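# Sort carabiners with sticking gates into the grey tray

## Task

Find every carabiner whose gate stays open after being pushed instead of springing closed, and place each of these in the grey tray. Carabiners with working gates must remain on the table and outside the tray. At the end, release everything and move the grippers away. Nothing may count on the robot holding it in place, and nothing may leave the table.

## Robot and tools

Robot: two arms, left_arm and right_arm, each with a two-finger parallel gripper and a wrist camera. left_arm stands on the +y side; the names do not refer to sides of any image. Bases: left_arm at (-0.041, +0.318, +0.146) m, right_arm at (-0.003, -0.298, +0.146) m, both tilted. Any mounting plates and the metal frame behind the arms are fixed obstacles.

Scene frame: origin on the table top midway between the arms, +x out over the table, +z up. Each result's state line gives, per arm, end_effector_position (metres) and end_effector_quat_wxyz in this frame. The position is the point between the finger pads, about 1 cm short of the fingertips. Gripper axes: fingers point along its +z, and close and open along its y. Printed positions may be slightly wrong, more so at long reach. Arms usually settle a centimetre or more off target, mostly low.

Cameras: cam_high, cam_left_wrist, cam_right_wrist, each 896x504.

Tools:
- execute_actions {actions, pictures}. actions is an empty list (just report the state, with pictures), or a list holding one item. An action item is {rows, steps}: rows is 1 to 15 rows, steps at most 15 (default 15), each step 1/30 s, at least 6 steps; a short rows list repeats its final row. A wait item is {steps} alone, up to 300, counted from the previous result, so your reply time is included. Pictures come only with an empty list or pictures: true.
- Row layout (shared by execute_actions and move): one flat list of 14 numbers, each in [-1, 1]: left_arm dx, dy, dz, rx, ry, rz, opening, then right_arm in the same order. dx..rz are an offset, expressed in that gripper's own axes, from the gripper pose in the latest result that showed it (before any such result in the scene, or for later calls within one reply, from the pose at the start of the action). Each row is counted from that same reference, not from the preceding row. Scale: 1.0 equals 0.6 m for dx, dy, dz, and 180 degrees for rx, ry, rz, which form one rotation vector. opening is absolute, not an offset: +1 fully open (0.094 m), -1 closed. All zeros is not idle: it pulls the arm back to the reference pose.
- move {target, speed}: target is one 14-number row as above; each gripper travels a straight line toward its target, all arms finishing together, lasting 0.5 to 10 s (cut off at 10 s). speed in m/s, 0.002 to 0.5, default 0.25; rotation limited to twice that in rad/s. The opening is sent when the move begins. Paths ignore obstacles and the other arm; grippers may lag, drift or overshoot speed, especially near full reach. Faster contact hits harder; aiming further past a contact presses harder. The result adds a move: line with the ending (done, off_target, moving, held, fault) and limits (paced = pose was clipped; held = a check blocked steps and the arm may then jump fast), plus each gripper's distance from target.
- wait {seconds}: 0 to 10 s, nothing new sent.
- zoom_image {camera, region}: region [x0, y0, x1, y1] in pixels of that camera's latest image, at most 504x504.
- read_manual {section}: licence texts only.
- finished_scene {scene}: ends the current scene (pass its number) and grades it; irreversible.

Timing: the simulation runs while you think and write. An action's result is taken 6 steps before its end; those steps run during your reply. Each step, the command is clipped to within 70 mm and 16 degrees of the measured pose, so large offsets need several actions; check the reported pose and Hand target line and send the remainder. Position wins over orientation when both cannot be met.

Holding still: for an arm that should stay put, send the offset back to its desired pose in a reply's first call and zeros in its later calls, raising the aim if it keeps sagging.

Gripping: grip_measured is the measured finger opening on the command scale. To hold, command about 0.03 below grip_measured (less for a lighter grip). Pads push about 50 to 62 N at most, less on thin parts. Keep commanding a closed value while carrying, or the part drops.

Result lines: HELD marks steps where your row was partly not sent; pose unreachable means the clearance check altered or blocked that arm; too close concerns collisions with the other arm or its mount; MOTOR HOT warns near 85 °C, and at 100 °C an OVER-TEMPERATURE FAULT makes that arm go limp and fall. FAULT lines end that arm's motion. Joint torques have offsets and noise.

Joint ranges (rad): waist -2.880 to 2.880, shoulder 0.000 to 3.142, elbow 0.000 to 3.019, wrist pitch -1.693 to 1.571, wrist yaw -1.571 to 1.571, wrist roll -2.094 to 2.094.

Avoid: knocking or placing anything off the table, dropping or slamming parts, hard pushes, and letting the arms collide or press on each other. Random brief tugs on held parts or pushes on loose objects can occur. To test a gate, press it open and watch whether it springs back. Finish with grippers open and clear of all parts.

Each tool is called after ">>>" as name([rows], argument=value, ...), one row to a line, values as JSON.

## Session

>>> execute_actions(actions=[])

Scene clock: 0.00 s of 6000.00 s.
left_arm: end_effector_position=(+0.5690, +0.8493, +0.3571) grip_measured=+1.000 end_effector_quat_wxyz=(+0.131, -0.162, +0.896, +0.392) | right_arm: end_effector_position=(+0.3820, +0.6228, +0.3035) grip_measured=+1.000 end_effector_quat_wxyz=(+0.111, -0.034, +0.654, +0.748)
Joint positions: left_arm=[ 0.775  1.25   1.817 -0.813 -0.569  0.442  0.094] | right_arm=[ 1.045  2.94   2.669  0.07  -0.277  0.735  0.094]
Joint velocities: left_arm=[ 0.005 -0.024  0.002 -0.002 -0.007  0.051  0.   ] | right_arm=[ 0.005  0.005  0.002 -0.007 -0.022 -0.022  0.   ]
Joint torques (N m, as the arm reports them, + toward a larger angle): no reading
Motor temperatures (°C, as the motors report them): left_arm=[24 23 25 23 24 24] | right_arm=[24 21 22 22 23 22]
Hand target (left_arm): +0.574, +0.853, +0.369; +0.142, -0.165, +0.892, +0.397
Hand target (right_arm): +0.392, +0.619, +0.336; +0.125, -0.031, +0.637, +0.760

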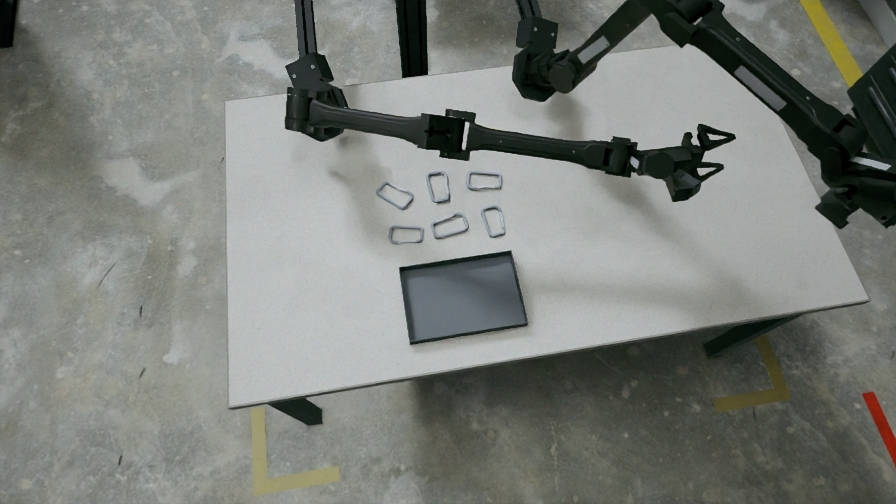

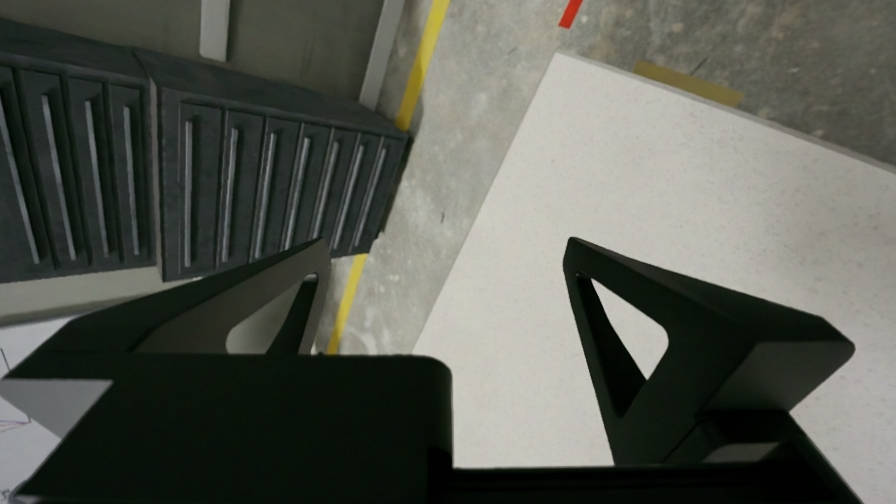

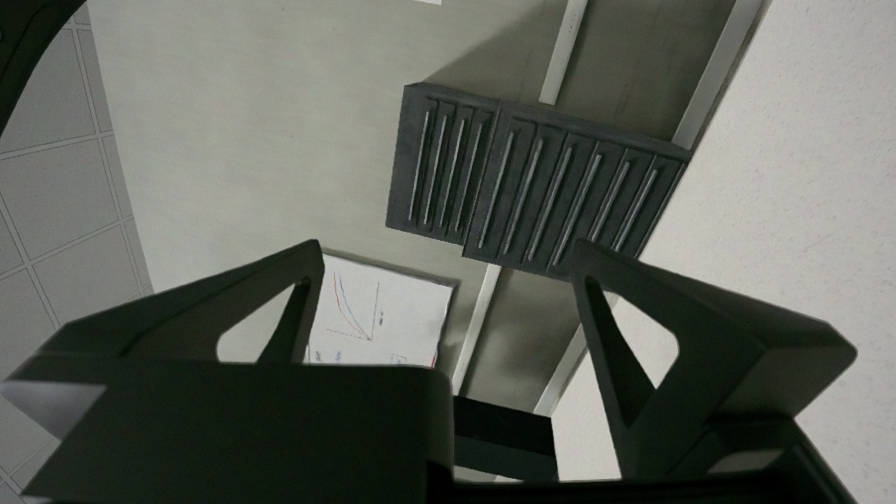

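>>> move(target=[0,0,0,0,0,0,1, -0.019,0.141,-0.979,0.540,0.080,0.025,0.6], speed=0.4)

>>> zoom_image(camera="cam_high", region=[360, 150, 540, 260])

Scene clock: 3.47 s of 6000.00 s.
left_arm: end_effector_position=(+0.5690, +0.8493, +0.3571) grip_measured=+1.000 end_effector_quat_wxyz=(+0.131, -0.162, +0.896, +0.392) | right_arm: end_effector_position=(+0.3252, +0.0356, +0.2927) grip_measured=+0.603 end_effector_quat_wxyz=(-0.009, -0.005, +1.000, -0.001)
Joint positions: left_arm=[ 0.775  1.25   1.817 -0.813 -0.569  0.442  0.094] | right_arm=[ 1.109  1.704  1.367 -1.461  0.62   1.309  0.075]
Joint velocities: left_arm=[ 0.005 -0.024 -0.002  0.007  0.022 -0.037  0.   ] | right_arm=[-0.005  0.015 -0.012 -0.002  0.051  0.007 -0.   ]
Joint torques (N m, as the arm reports them, + toward a larger angle): left_arm=[  0.47 -20.76  11.95   1.56  -0.44  -0.06] | right_arm=[ 10.07 -11.01   6.32  -0.3   -0.09   0.11]
Motor temperatures (°C, as the motors report them): left_arm=[24 23 26 24 24 24] | right_arm=[24 22 22 22 23 22]
Hand target (left_arm): +0.569, +0.849, +0.357; +0.131, -0.162, +0.896, +0.392
Hand target (right_arm): +0.320, +0.031, +0.302; -0.005, -0.007, +1.000, +0.001
Off the commanded pose (left_arm): 0.000 m, 0 deg.
Off the commanded pose (right_arm): 0.013 m, 1 deg.
Kept back: nothing.
move: off_target (right_arm); limits=paced

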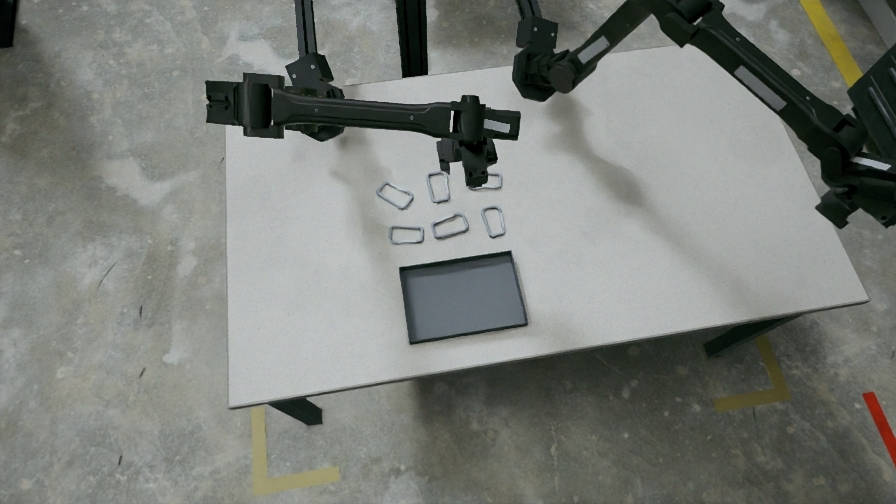

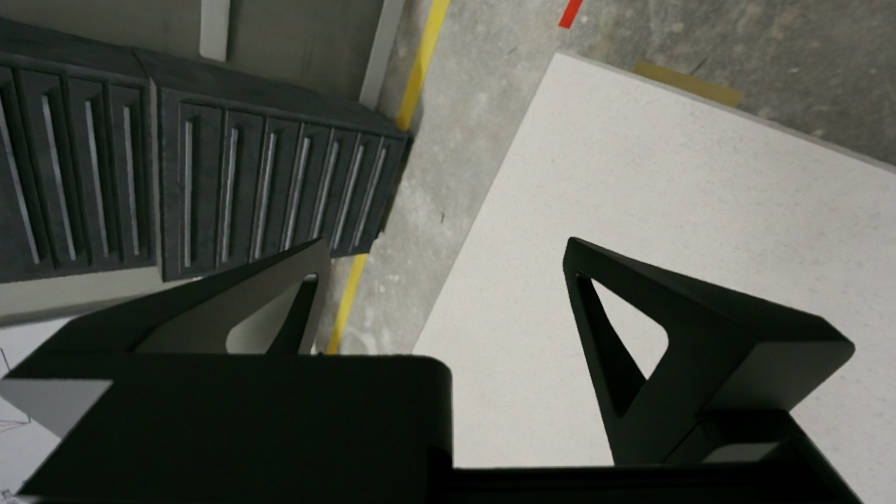

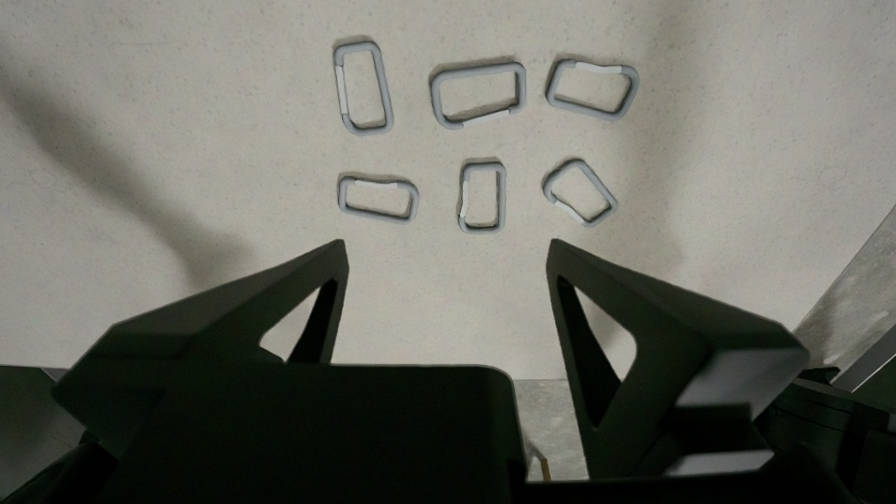

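Region (360, 150, 540, 260) of cam_high's 896x504 image, scaled by 2.800, with more detail than that image has.

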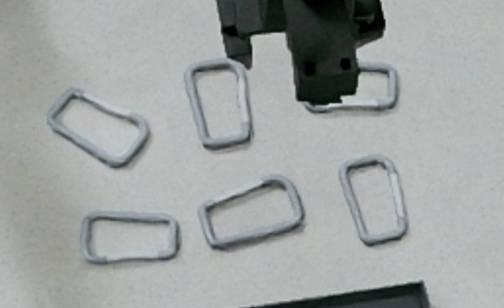

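>>> zoom_image(camera="cam_right_wrist", region=[310, 20, 670, 250])

Region (310, 20, 670, 250) of cam_right_wrist's 896x504 image, scaled by 1.400, with more detail than that image has; it fills the top 322 rows of this view, and the rest is white.

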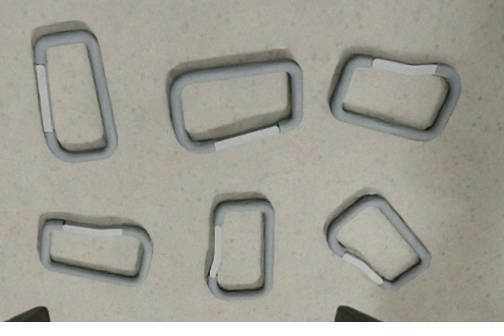

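>>> move(target=[0.758,-0.940,-0.608,0.257,0.091,0.096,0.6, 0.203,-0.288,0.413,0,-0.005,-0.274,0.6], speed=0.4)

Scene clock: 7.90 s of 6000.00 s.
left_arm: end_effector_position=(+0.3209, +0.1403, +0.0505) grip_measured=+0.602 end_effector_quat_wxyz=(-0.019, -0.009, +1.000, +0.009) | right_arm: end_effector_position=(+0.1934, -0.1383, +0.0494) grip_measured=+0.603 end_effector_quat_wxyz=(-0.008, -0.425, +0.905, +0.001)
Joint positions: left_arm=[-0.506  1.52   0.804 -0.664 -0.622 -0.637  0.075] | right_arm=[ 0.79   1.505  0.428 -0.486  0.659  0.048  0.075]
Joint velocities: left_arm=[ 0.005 -0.024  0.002 -0.007 -0.007 -0.007 -0.   ] | right_arm=[ 0.005  0.005 -0.007  0.012  0.022 -0.007  0.001]
Joint torques (N m, as the arm reports them, + toward a larger angle): left_arm=[ -5.7  -11.15   6.35   0.88  -0.17  -0.06] | right_arm=[ 3.82 -6.22  3.13  1.37 -0.39 -0.08]
Motor temperatures (°C, as the motors report them): left_arm=[24 24 26 24 24 24] | right_arm=[24 22 22 22 23 22]
Hand target (left_arm): +0.331, +0.138, +0.055; -0.009, -0.022, +1.000, +0.001
Hand target (right_arm): +0.196, -0.138, +0.049; -0.004, -0.422, +0.907, +0.005
Off the commanded pose (left_arm): 0.020 m, 3 deg.
Off the commanded pose (right_arm): 0.008 m, 1 deg.
Kept back: nothing.
move: off_target (left_arm)

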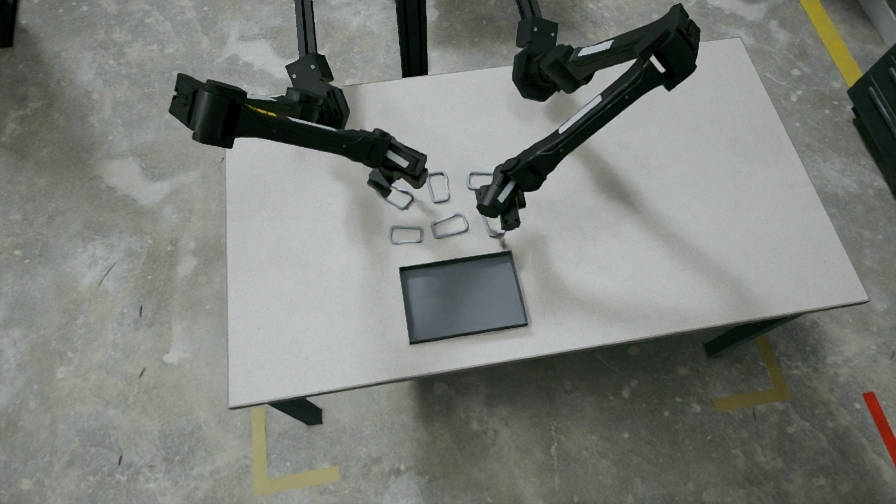

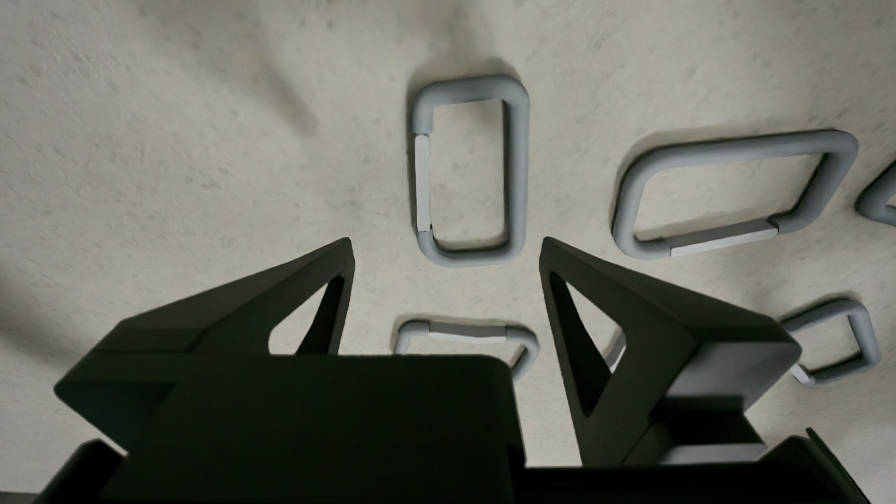

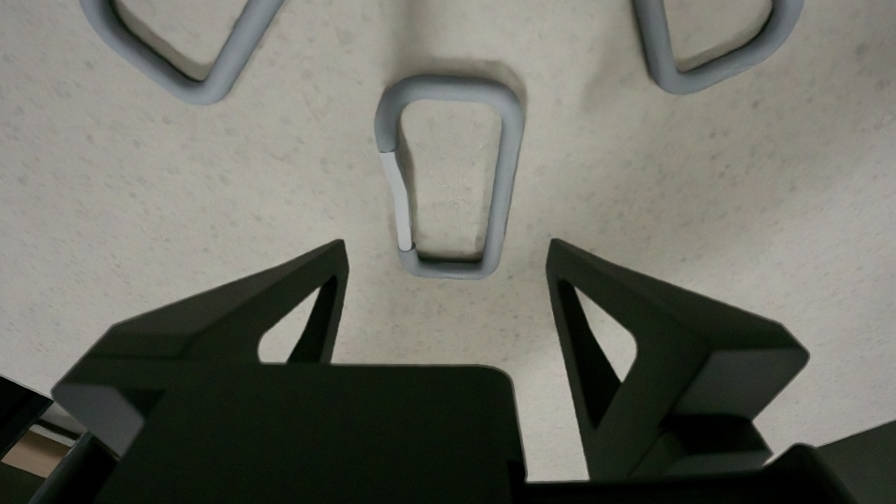

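>>> move(target=[-0.034,-0.022,0.064,0,-0.015,0,0.6, 0.016,0,0.076,0,0,0,0.6], speed=0.1)

Scene clock: 9.40 s of 6000.00 s.
left_arm: end_effector_position=(+0.3270, +0.1298, +0.0123) grip_measured=+0.602 end_effector_quat_wxyz=(-0.004, -0.001, +1.000, +0.010) | right_arm: end_effector_position=(+0.1872, -0.1445, +0.0076) grip_measured=+0.603 end_effector_quat_wxyz=(-0.009, -0.422, +0.907, -0.000)
Joint positions: left_arm=[-0.467  1.62   0.804 -0.506 -0.633 -0.557  0.075] | right_arm=[ 0.687  1.63   0.384 -0.239  0.655 -0.075  0.075]
Joint velocities: left_arm=[-0.015 -0.005 -0.002 -0.012 -0.022 -0.037  0.001] | right_arm=[-0.015  0.005 -0.007 -0.012 -0.037 -0.11   0.   ]
Joint torques (N m, as the arm reports them, + toward a larger angle): left_arm=[ -5.74 -11.27   6.42   0.95  -0.35   0.  ] | right_arm=[ 3.94 -5.65  1.65  1.25 -0.42 -0.08]
Motor temperatures (°C, as the motors report them): left_arm=[24 24 26 24 24 24] | right_arm=[24 22 22 22 23 22]
Hand target (left_arm): +0.340, +0.128, +0.011; +0.005, -0.009, +1.000, +0.009
Hand target (right_arm): +0.186, -0.146, +0.005; -0.009, -0.424, +0.905, +0.002
Off the commanded pose (left_arm): 0.013 m, 1 deg.
Off the commanded pose (right_arm): 0.004 m, 0 deg.
Kept back: nothing.
move: off_target (left_arm)

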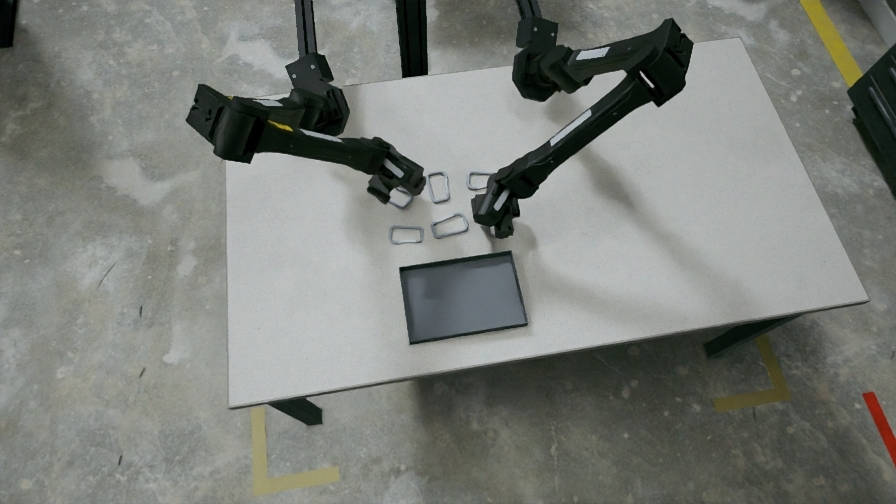

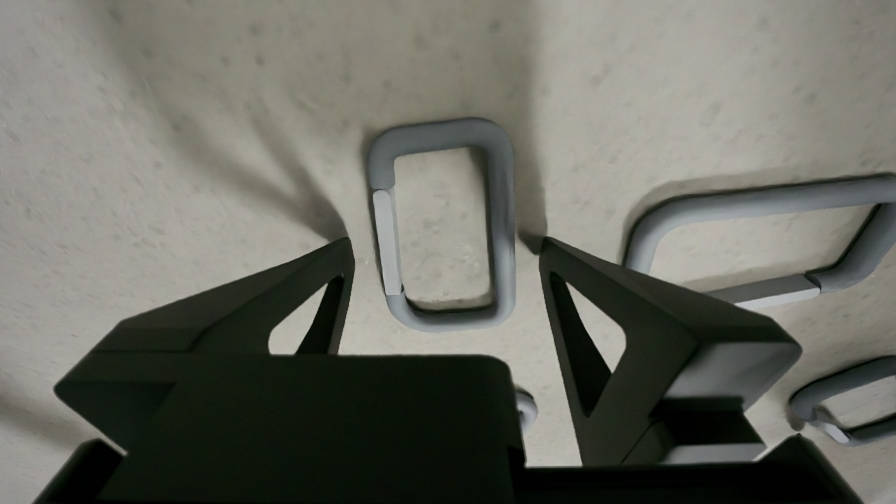

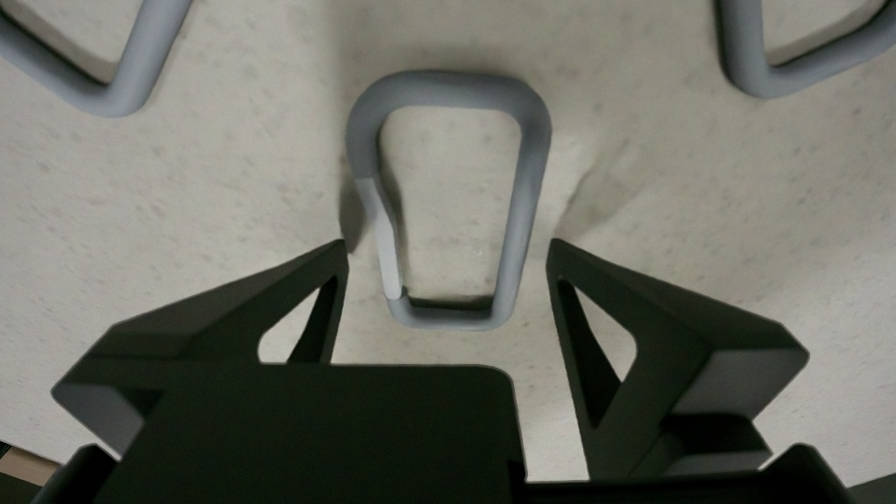

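>>> move(target=[-0.032,0,-0.002,0,0,0,0.6, 0,0,0.008,0,0,0,-0.2], speed=0.05)

Scene clock: 10.43 s of 6000.00 s.
left_arm: end_effector_position=(+0.3364, +0.1288, +0.0147) grip_measured=+0.602 end_effector_quat_wxyz=(-0.003, +0.002, +1.000, +0.010) | right_arm: end_effector_position=(+0.1873, -0.1443, +0.0076) grip_measured=-0.188 end_effector_quat_wxyz=(-0.009, -0.423, +0.906, +0.000)
Joint positions: left_arm=[-0.462  1.62   0.827 -0.525 -0.632 -0.544  0.075] | right_arm=[ 0.687  1.63   0.384 -0.238  0.655 -0.079  0.038]
Joint velocities: left_arm=[ 0.015 -0.005 -0.002  0.017  0.022  0.007 -0.002] | right_arm=[-0.005 -0.024  0.002 -0.002  0.037  0.066 -0.002]
Joint torques (N m, as the arm reports them, + toward a larger angle): left_arm=[ -5.17 -11.27   6.84   0.19  -0.04   0.12] | right_arm=[ 3.9  -4.87  2.09  1.51 -0.28 -0.07]
Motor temperatures (°C, as the motors report them): left_arm=[24 24 26 24 24 24] | right_arm=[24 22 22 22 23 22]
Hand target (left_arm): +0.346, +0.130, +0.014; -0.004, -0.001, +1.000, +0.010
Hand target (right_arm): +0.187, -0.145, +0.003; -0.009, -0.422, +0.907, -0.000
Off the commanded pose (left_arm): 0.010 m, 0 deg.
Off the commanded pose (right_arm): 0.005 m, 0 deg.
Kept back: nothing.
move: done

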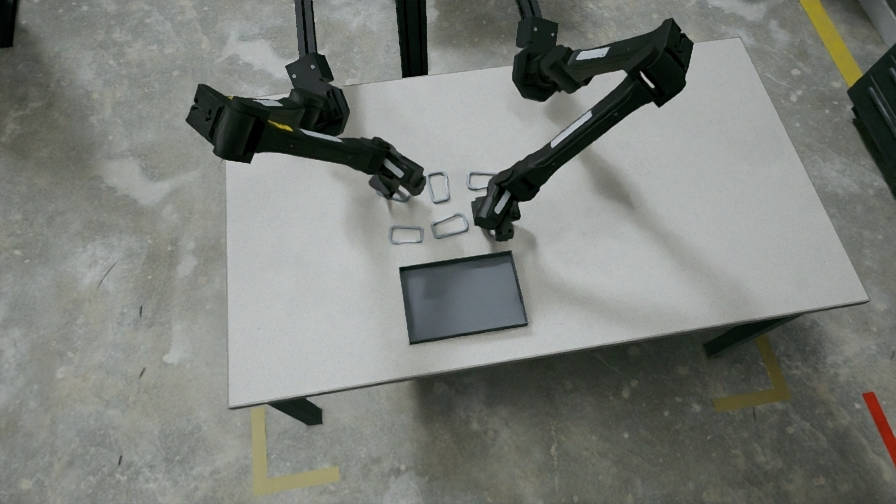

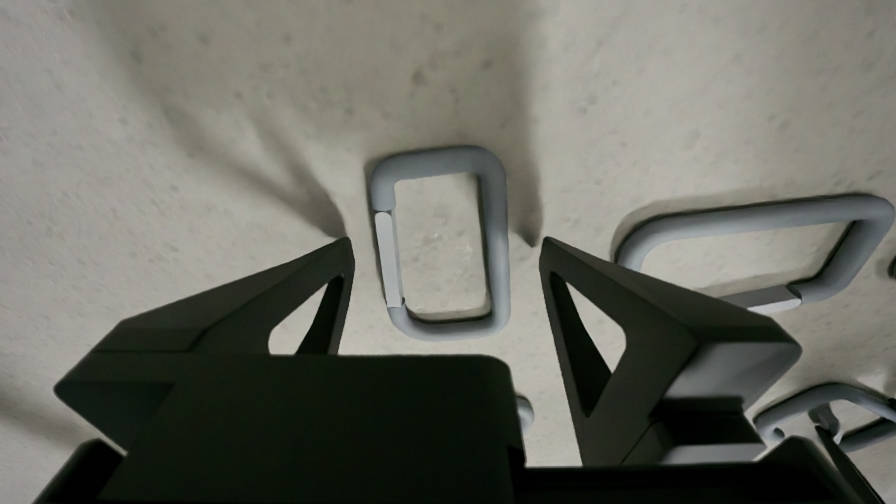

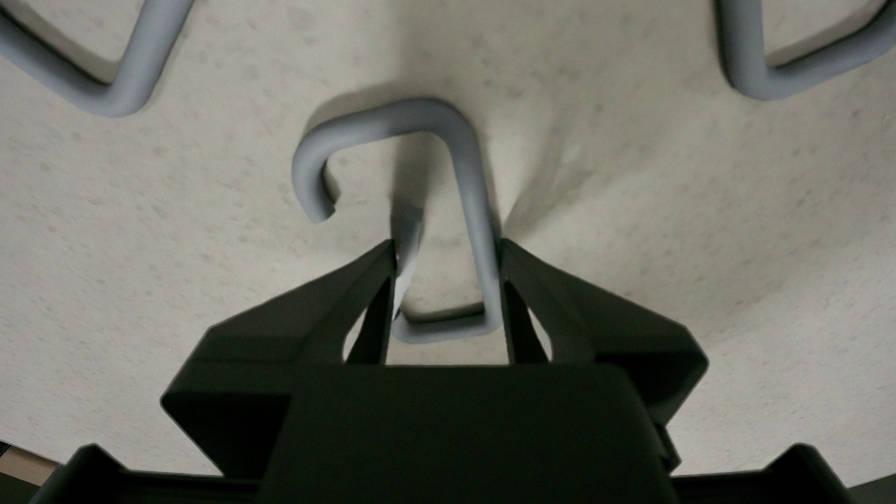

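>>> move(target=[-0.006,0,0.012,0,0,0,0.6, 0,0,0,0,0,0,0.6], speed=0.05)

>>> move(target=[0,0,0,0,0,0,-0.2, 0,0,0,0,0,0,0.6], speed=0.05)

Scene clock: 11.40 s of 6000.00 s.
left_arm: end_effector_position=(+0.3377, +0.1278, +0.0145) grip_measured=+0.602 end_effector_quat_wxyz=(-0.000, +0.004, +1.000, +0.008) | right_arm: end_effector_position=(+0.1873, -0.1443, +0.0076) grip_measured=+0.598 end_effector_quat_wxyz=(-0.009, -0.423, +0.906, +0.000)
Joint positions: left_arm=[-0.462  1.621  0.827 -0.516 -0.632 -0.535  0.075] | right_arm=[ 0.687  1.63   0.384 -0.238  0.655 -0.079  0.075]
Joint velocities: left_arm=[-0.015  0.015  0.002  0.012 -0.007 -0.037 -0.001] | right_arm=[-0.015  0.015  0.002 -0.002 -0.007  0.007 -0.001]
Joint torques (N m, as the arm reports them, + toward a larger angle): left_arm=[ -5.34 -10.31   5.19   0.91  -0.04   0.09] | right_arm=[ 4.64 -6.13  2.1   0.49 -0.25  0.03]
Motor temperatures (°C, as the motors report them): left_arm=[24 24 26 24 24 24] | right_arm=[24 22 22 22 23 22]
Hand target (left_arm): +0.340, +0.129, +0.008; -0.003, +0.002, +1.000, +0.010
Hand target (right_arm): +0.187, -0.144, +0.008; -0.009, -0.423, +0.906, +0.000
Off the commanded pose (left_arm): 0.007 m, 0 deg.
Off the commanded pose (right_arm): 0.000 m, 0 deg.
Kept back: nothing.
move: done

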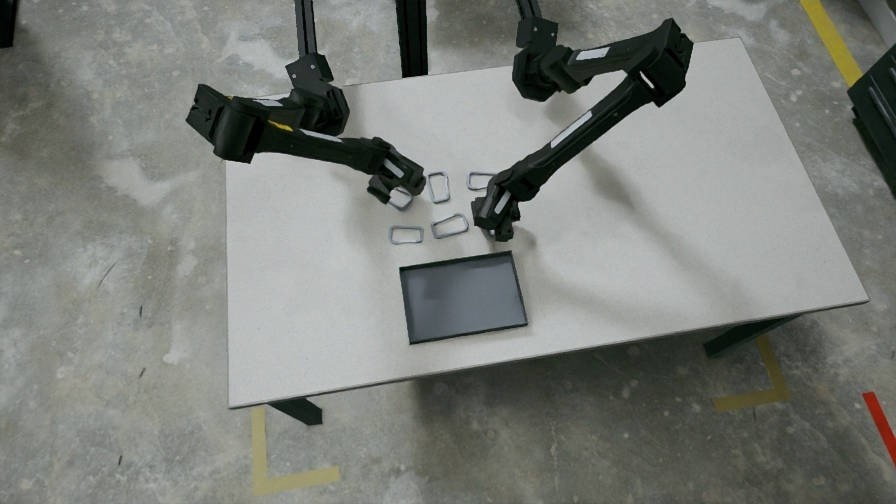

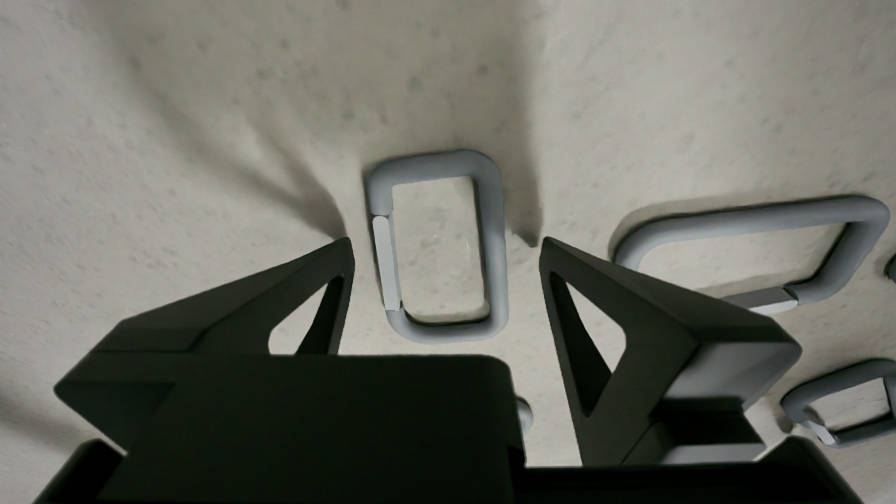

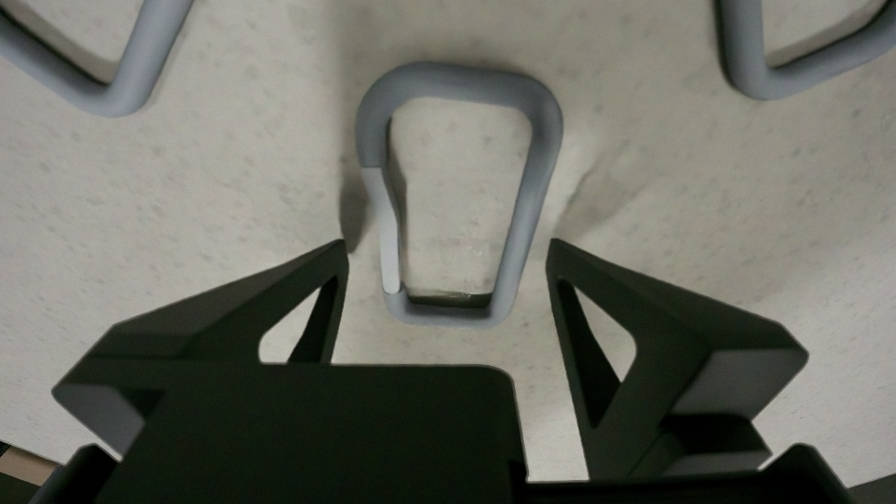

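Scene clock: 11.90 s of 6000.00 s.
left_arm: end_effector_position=(+0.3377, +0.1278, +0.0145) grip_measured=-0.189 end_effector_quat_wxyz=(-0.000, +0.004, +1.000, +0.008) | right_arm: end_effector_position=(+0.1873, -0.1443, +0.0076) grip_measured=+0.598 end_effector_quat_wxyz=(-0.009, -0.423, +0.906, +0.000)
Joint positions: left_arm=[-0.462  1.621  0.827 -0.516 -0.632 -0.535  0.038] | right_arm=[ 0.687  1.63   0.384 -0.238  0.655 -0.079  0.075]
Joint velocities: left_arm=[ 0.005 -0.005 -0.002  0.002 -0.007 -0.081  0.   ] | right_arm=[-0.005 -0.015  0.002  0.002 -0.022 -0.081  0.001]
Joint torques (N m, as the arm reports them, + toward a larger angle): left_arm=[ -6.16 -11.39   4.55   0.46  -0.21   0.  ] | right_arm=[ 4.74 -5.93  2.15  0.45 -0.26  0.01]
Motor temperatures (°C, as the motors report them): left_arm=[24 24 26 24 24 24] | right_arm=[24 22 22 22 23 22]
Hand target (left_arm): +0.338, +0.128, +0.014; -0.000, +0.004, +1.000, +0.008
Hand target (right_arm): +0.187, -0.144, +0.008; -0.009, -0.423, +0.906, +0.000
Off the commanded pose (left_arm): 0.000 m, 0 deg.
Off the commanded pose (right_arm): 0.000 m, 0 deg.
Kept back: nothing.
move: done

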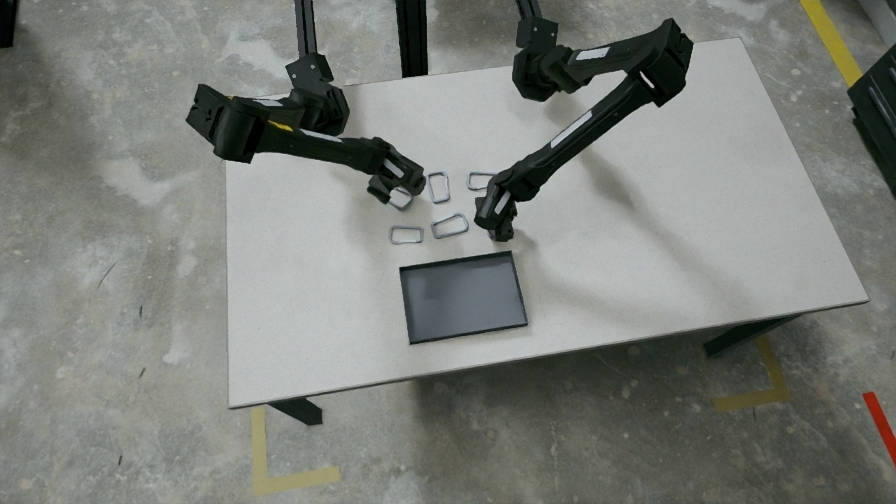

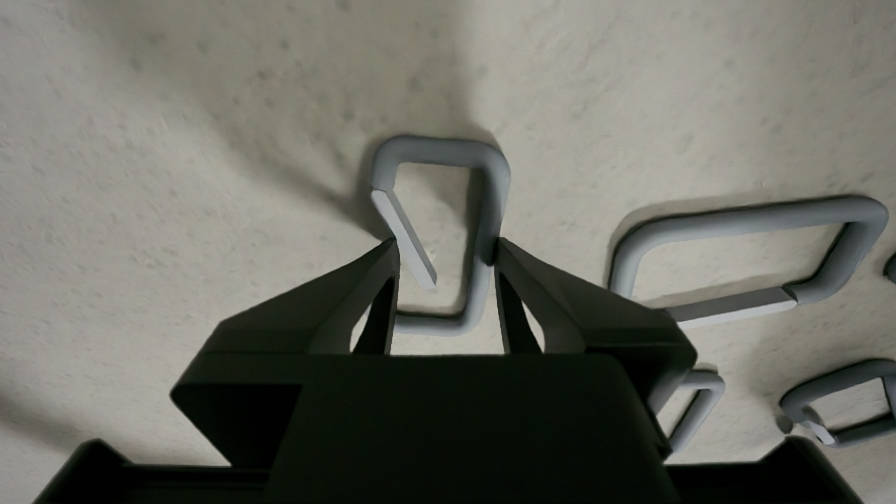

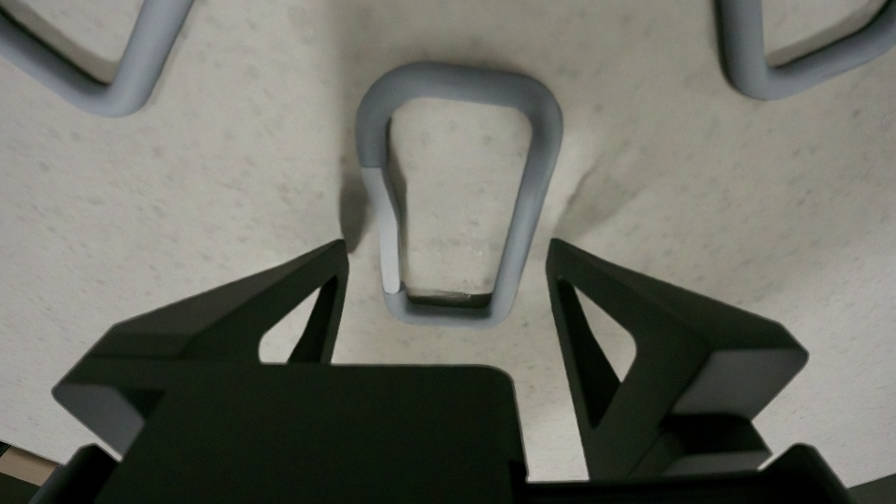

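>>> move(target=[0,0,0,0,0,0,0.6, 0,0,-0.09,0,0,0,0.6], speed=0.2)

Scene clock: 13.90 s of 6000.00 s.
left_arm: end_effector_position=(+0.3377, +0.1277, +0.0144) grip_measured=+0.598 end_effector_quat_wxyz=(-0.001, +0.004, +1.000, +0.008) | right_arm: end_effector_position=(+0.1763, -0.1561, +0.0528) grip_measured=+0.598 end_effector_quat_wxyz=(-0.020, -0.432, +0.902, -0.005)
Joint positions: left_arm=[-0.462  1.621  0.827 -0.516 -0.632 -0.535  0.075] | right_arm=[ 0.809  1.467  0.384 -0.527  0.658  0.075  0.075]
Joint velocities: left_arm=[-0.005 -0.005 -0.002  0.002 -0.007 -0.081 -0.   ] | right_arm=[-0.005  0.024  0.002 -0.007  0.022 -0.007  0.001]
Joint torques (N m, as the arm reports them, + toward a larger angle): left_arm=[ -6.17 -11.59   4.41   0.49  -0.21   0.01] | right_arm=[ 5.15 -5.37  5.64 -0.4  -0.11  0.11]
Motor temperatures (°C, as the motors report them): left_arm=[24 24 26 24 24 24] | right_arm=[24 22 22 22 23 22]
Hand target (left_arm): +0.338, +0.128, +0.014; -0.001, +0.004, +1.000, +0.008
Hand target (right_arm): +0.188, -0.144, +0.060; -0.008, -0.423, +0.906, -0.001
Off the commanded pose (left_arm): 0.000 m, 0 deg.
Off the commanded pose (right_arm): 0.019 m, 2 deg.
Kept back: nothing.
move: off_target (right_arm)

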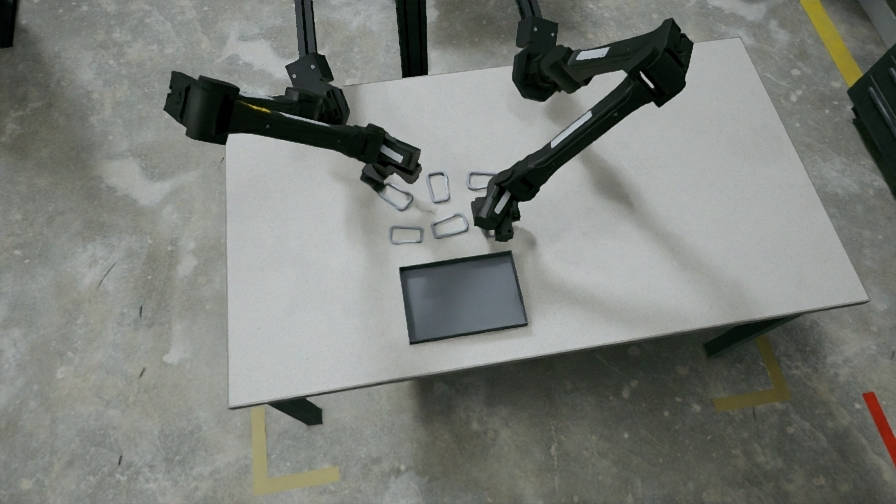

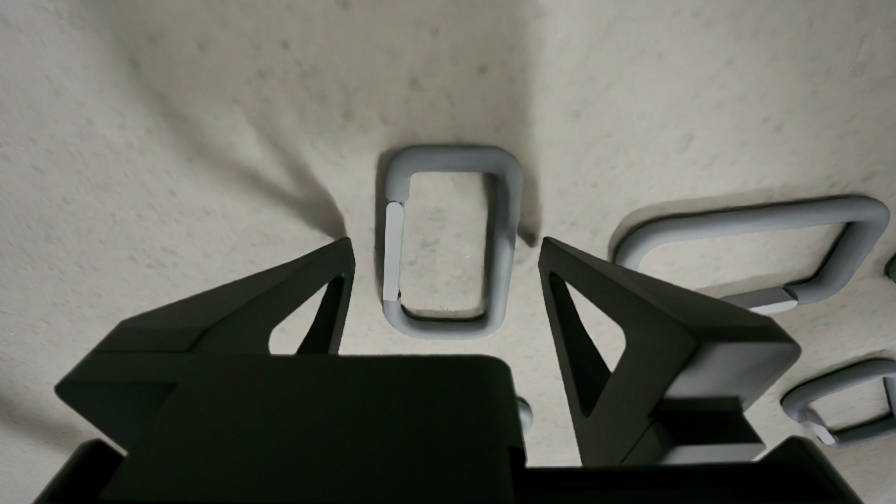

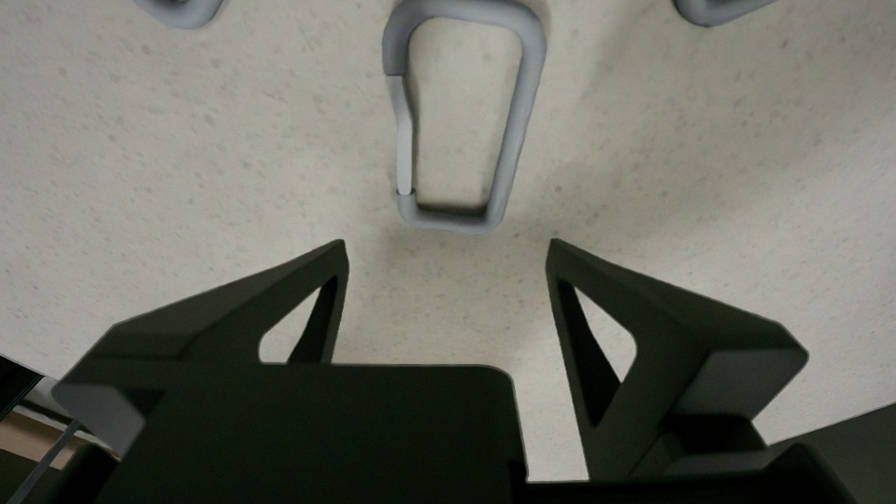

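>>> move(target=[0,0,-0.085,0,0,0,0.6, -0.113,-0.085,0,0,-0.015,-0.083,0.6], speed=0.25)

>>> move(target=[0.208,-0.003,0.01,0,0,0.547,0.6, -0.095,-0.122,0,0,0,-0.083,0.6], speed=0.5)

Scene clock: 15.60 s of 6000.00 s.
left_arm: end_effector_position=(+0.3265, +0.1320, +0.0579) grip_measured=+0.598 end_effector_quat_wxyz=(-0.009, +0.010, +1.000, +0.013) | right_arm: end_effector_position=(+0.2432, -0.1422, +0.0474) grip_measured=+0.598 end_effector_quat_wxyz=(-0.015, -0.554, +0.832, +0.005)
Joint positions: left_arm=[-0.533  1.53   0.827 -0.683 -0.647 -0.623  0.075] | right_arm=[ 0.663  1.467  0.511 -0.524  0.644 -0.401  0.075]
Joint velocities: left_arm=[-0.005  0.005 -0.012 -0.007  0.007 -0.022  0.   ] | right_arm=[-0.005 -0.015 -0.007 -0.007 -0.007 -0.007 -0.001]
Joint torques (N m, as the arm reports them, + toward a larger angle): left_arm=[ -6.39 -11.07   7.89   0.03  -0.37  -0.05] | right_arm=[ 3.78 -6.79  4.96  1.25 -0.43 -0.12]
Motor temperatures (°C, as the motors report them): left_arm=[24 24 26 24 24 24] | right_arm=[24 22 22 22 23 22]
Hand target (left_arm): +0.337, +0.127, +0.066; -0.001, +0.004, +1.000, +0.008
Hand target (right_arm): +0.258, -0.136, +0.050; +0.000, -0.546, +0.838, +0.009
Off the commanded pose (left_arm): 0.014 m, 1 deg.
Off the commanded pose (right_arm): 0.017 m, 2 deg.
Kept back: nothing.
move: off_target (left_arm, right_arm)

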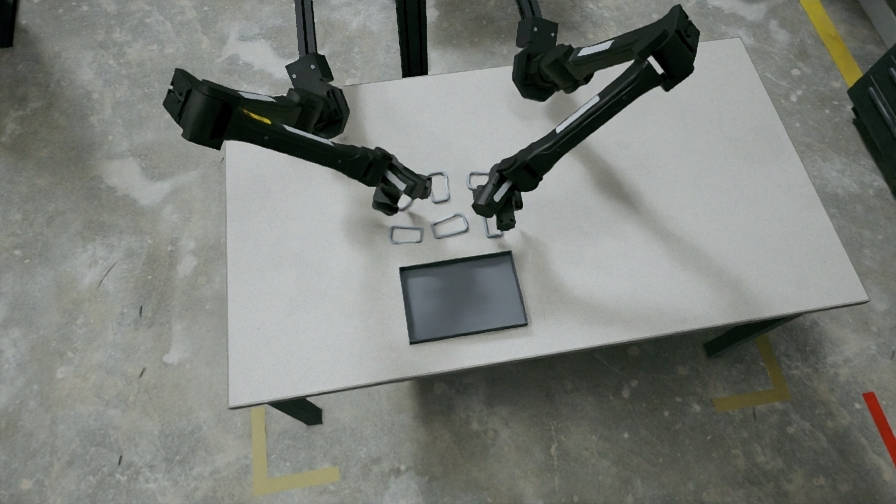

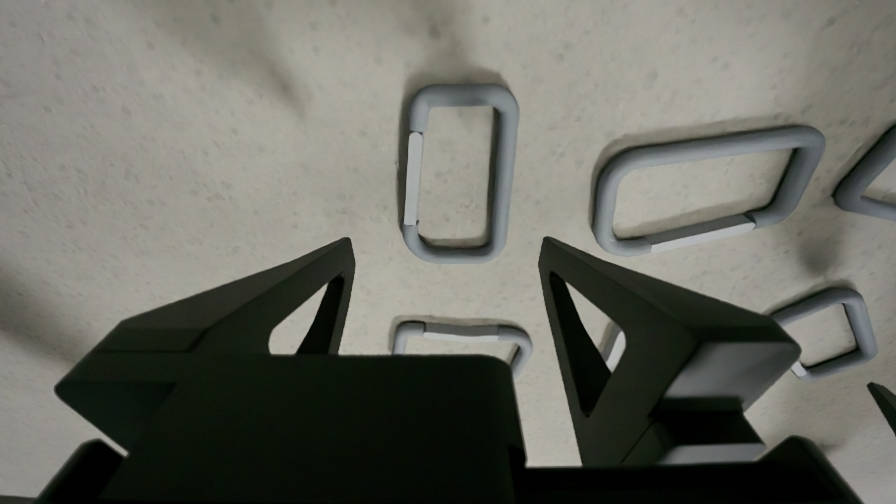

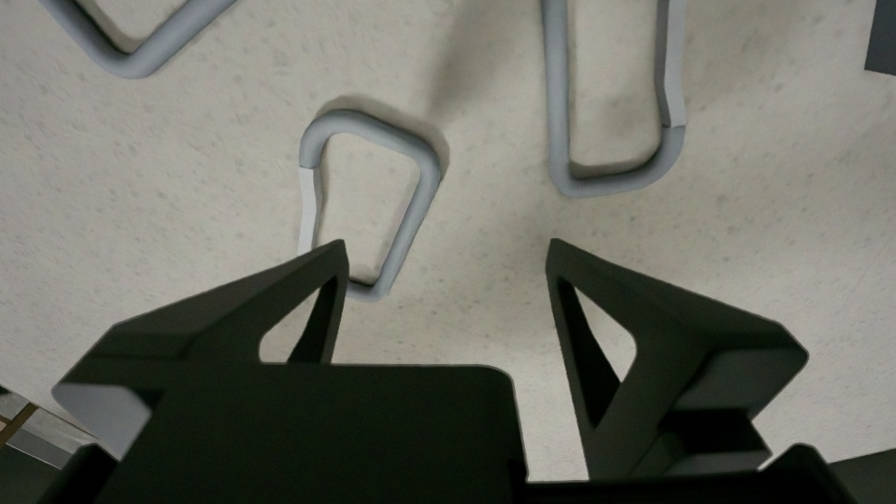

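Scene clock: 18.03 s of 6000.00 s.
left_arm: end_effector_position=(+0.2041, +0.1358, +0.0521) grip_measured=+0.598 end_effector_quat_wxyz=(-0.022, +0.759, +0.650, +0.003) | right_arm: end_effector_position=(+0.3211, -0.1215, +0.0450) grip_measured=+0.598 end_effector_quat_wxyz=(-0.012, -0.656, +0.755, +0.006)
Joint positions: left_arm=[-0.709  1.53   0.572 -0.578 -0.669  0.851  0.075] | right_arm=[ 0.571  1.529  0.706 -0.583  0.633 -0.775  0.075]
Joint velocities: left_arm=[ 0.005 -0.005  0.002  0.022  0.037 -0.022  0.001] | right_arm=[-0.005 -0.024 -0.002 -0.002  0.007 -0.022 -0.   ]
Joint torques (N m, as the arm reports them, + toward a larger angle): left_arm=[-5.45 -8.01  3.75  0.63 -0.01  0.05] | right_arm=[ 5.27 -7.52  6.01 -0.36 -0.44 -0.09]
Motor temperatures (°C, as the motors report them): left_arm=[24 24 26 24 24 24] | right_arm=[24 22 23 22 23 22]
Hand target (left_arm): +0.202, +0.134, +0.053; -0.017, +0.764, +0.645, +0.002
Hand target (right_arm): +0.332, -0.119, +0.045; -0.014, -0.657, +0.753, +0.008
Off the commanded pose (left_arm): 0.004 m, 1 deg.
Off the commanded pose (right_arm): 0.012 m, 0 deg.
Kept back: nothing.
move: off_target (right_arm)

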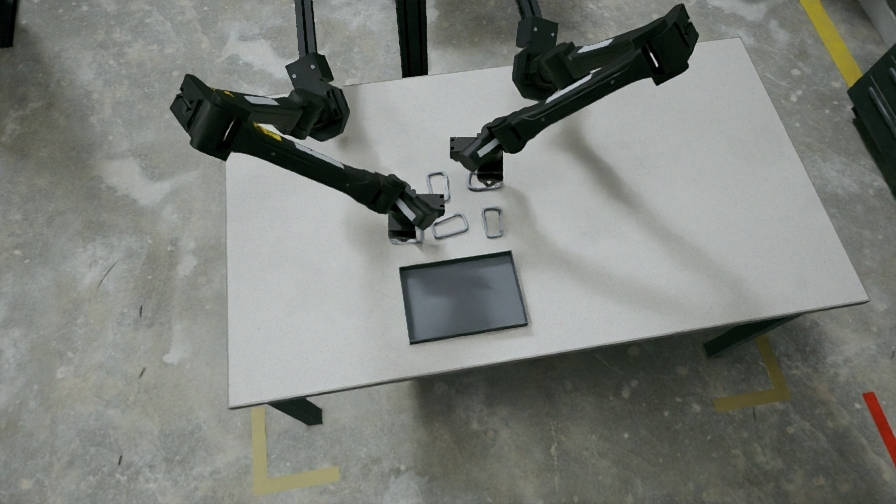

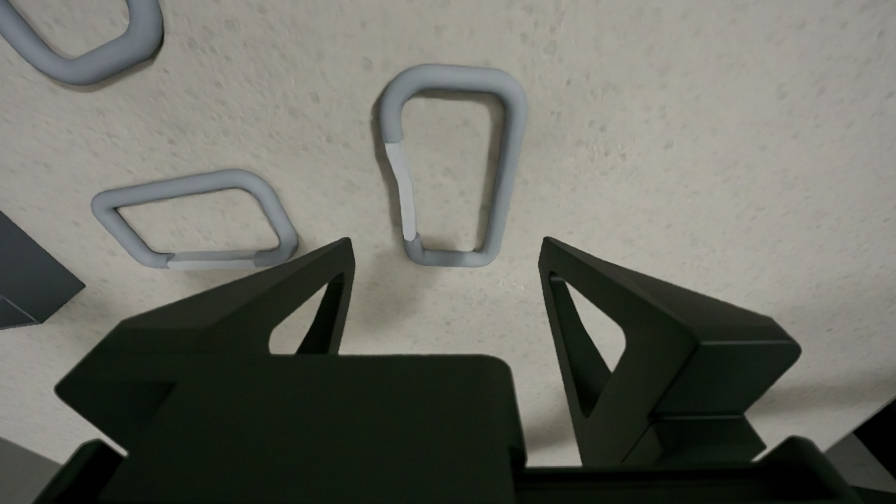

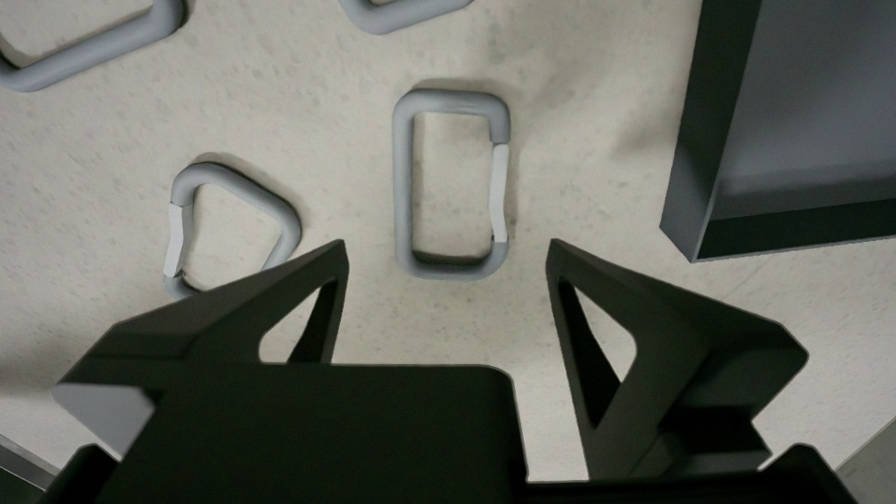

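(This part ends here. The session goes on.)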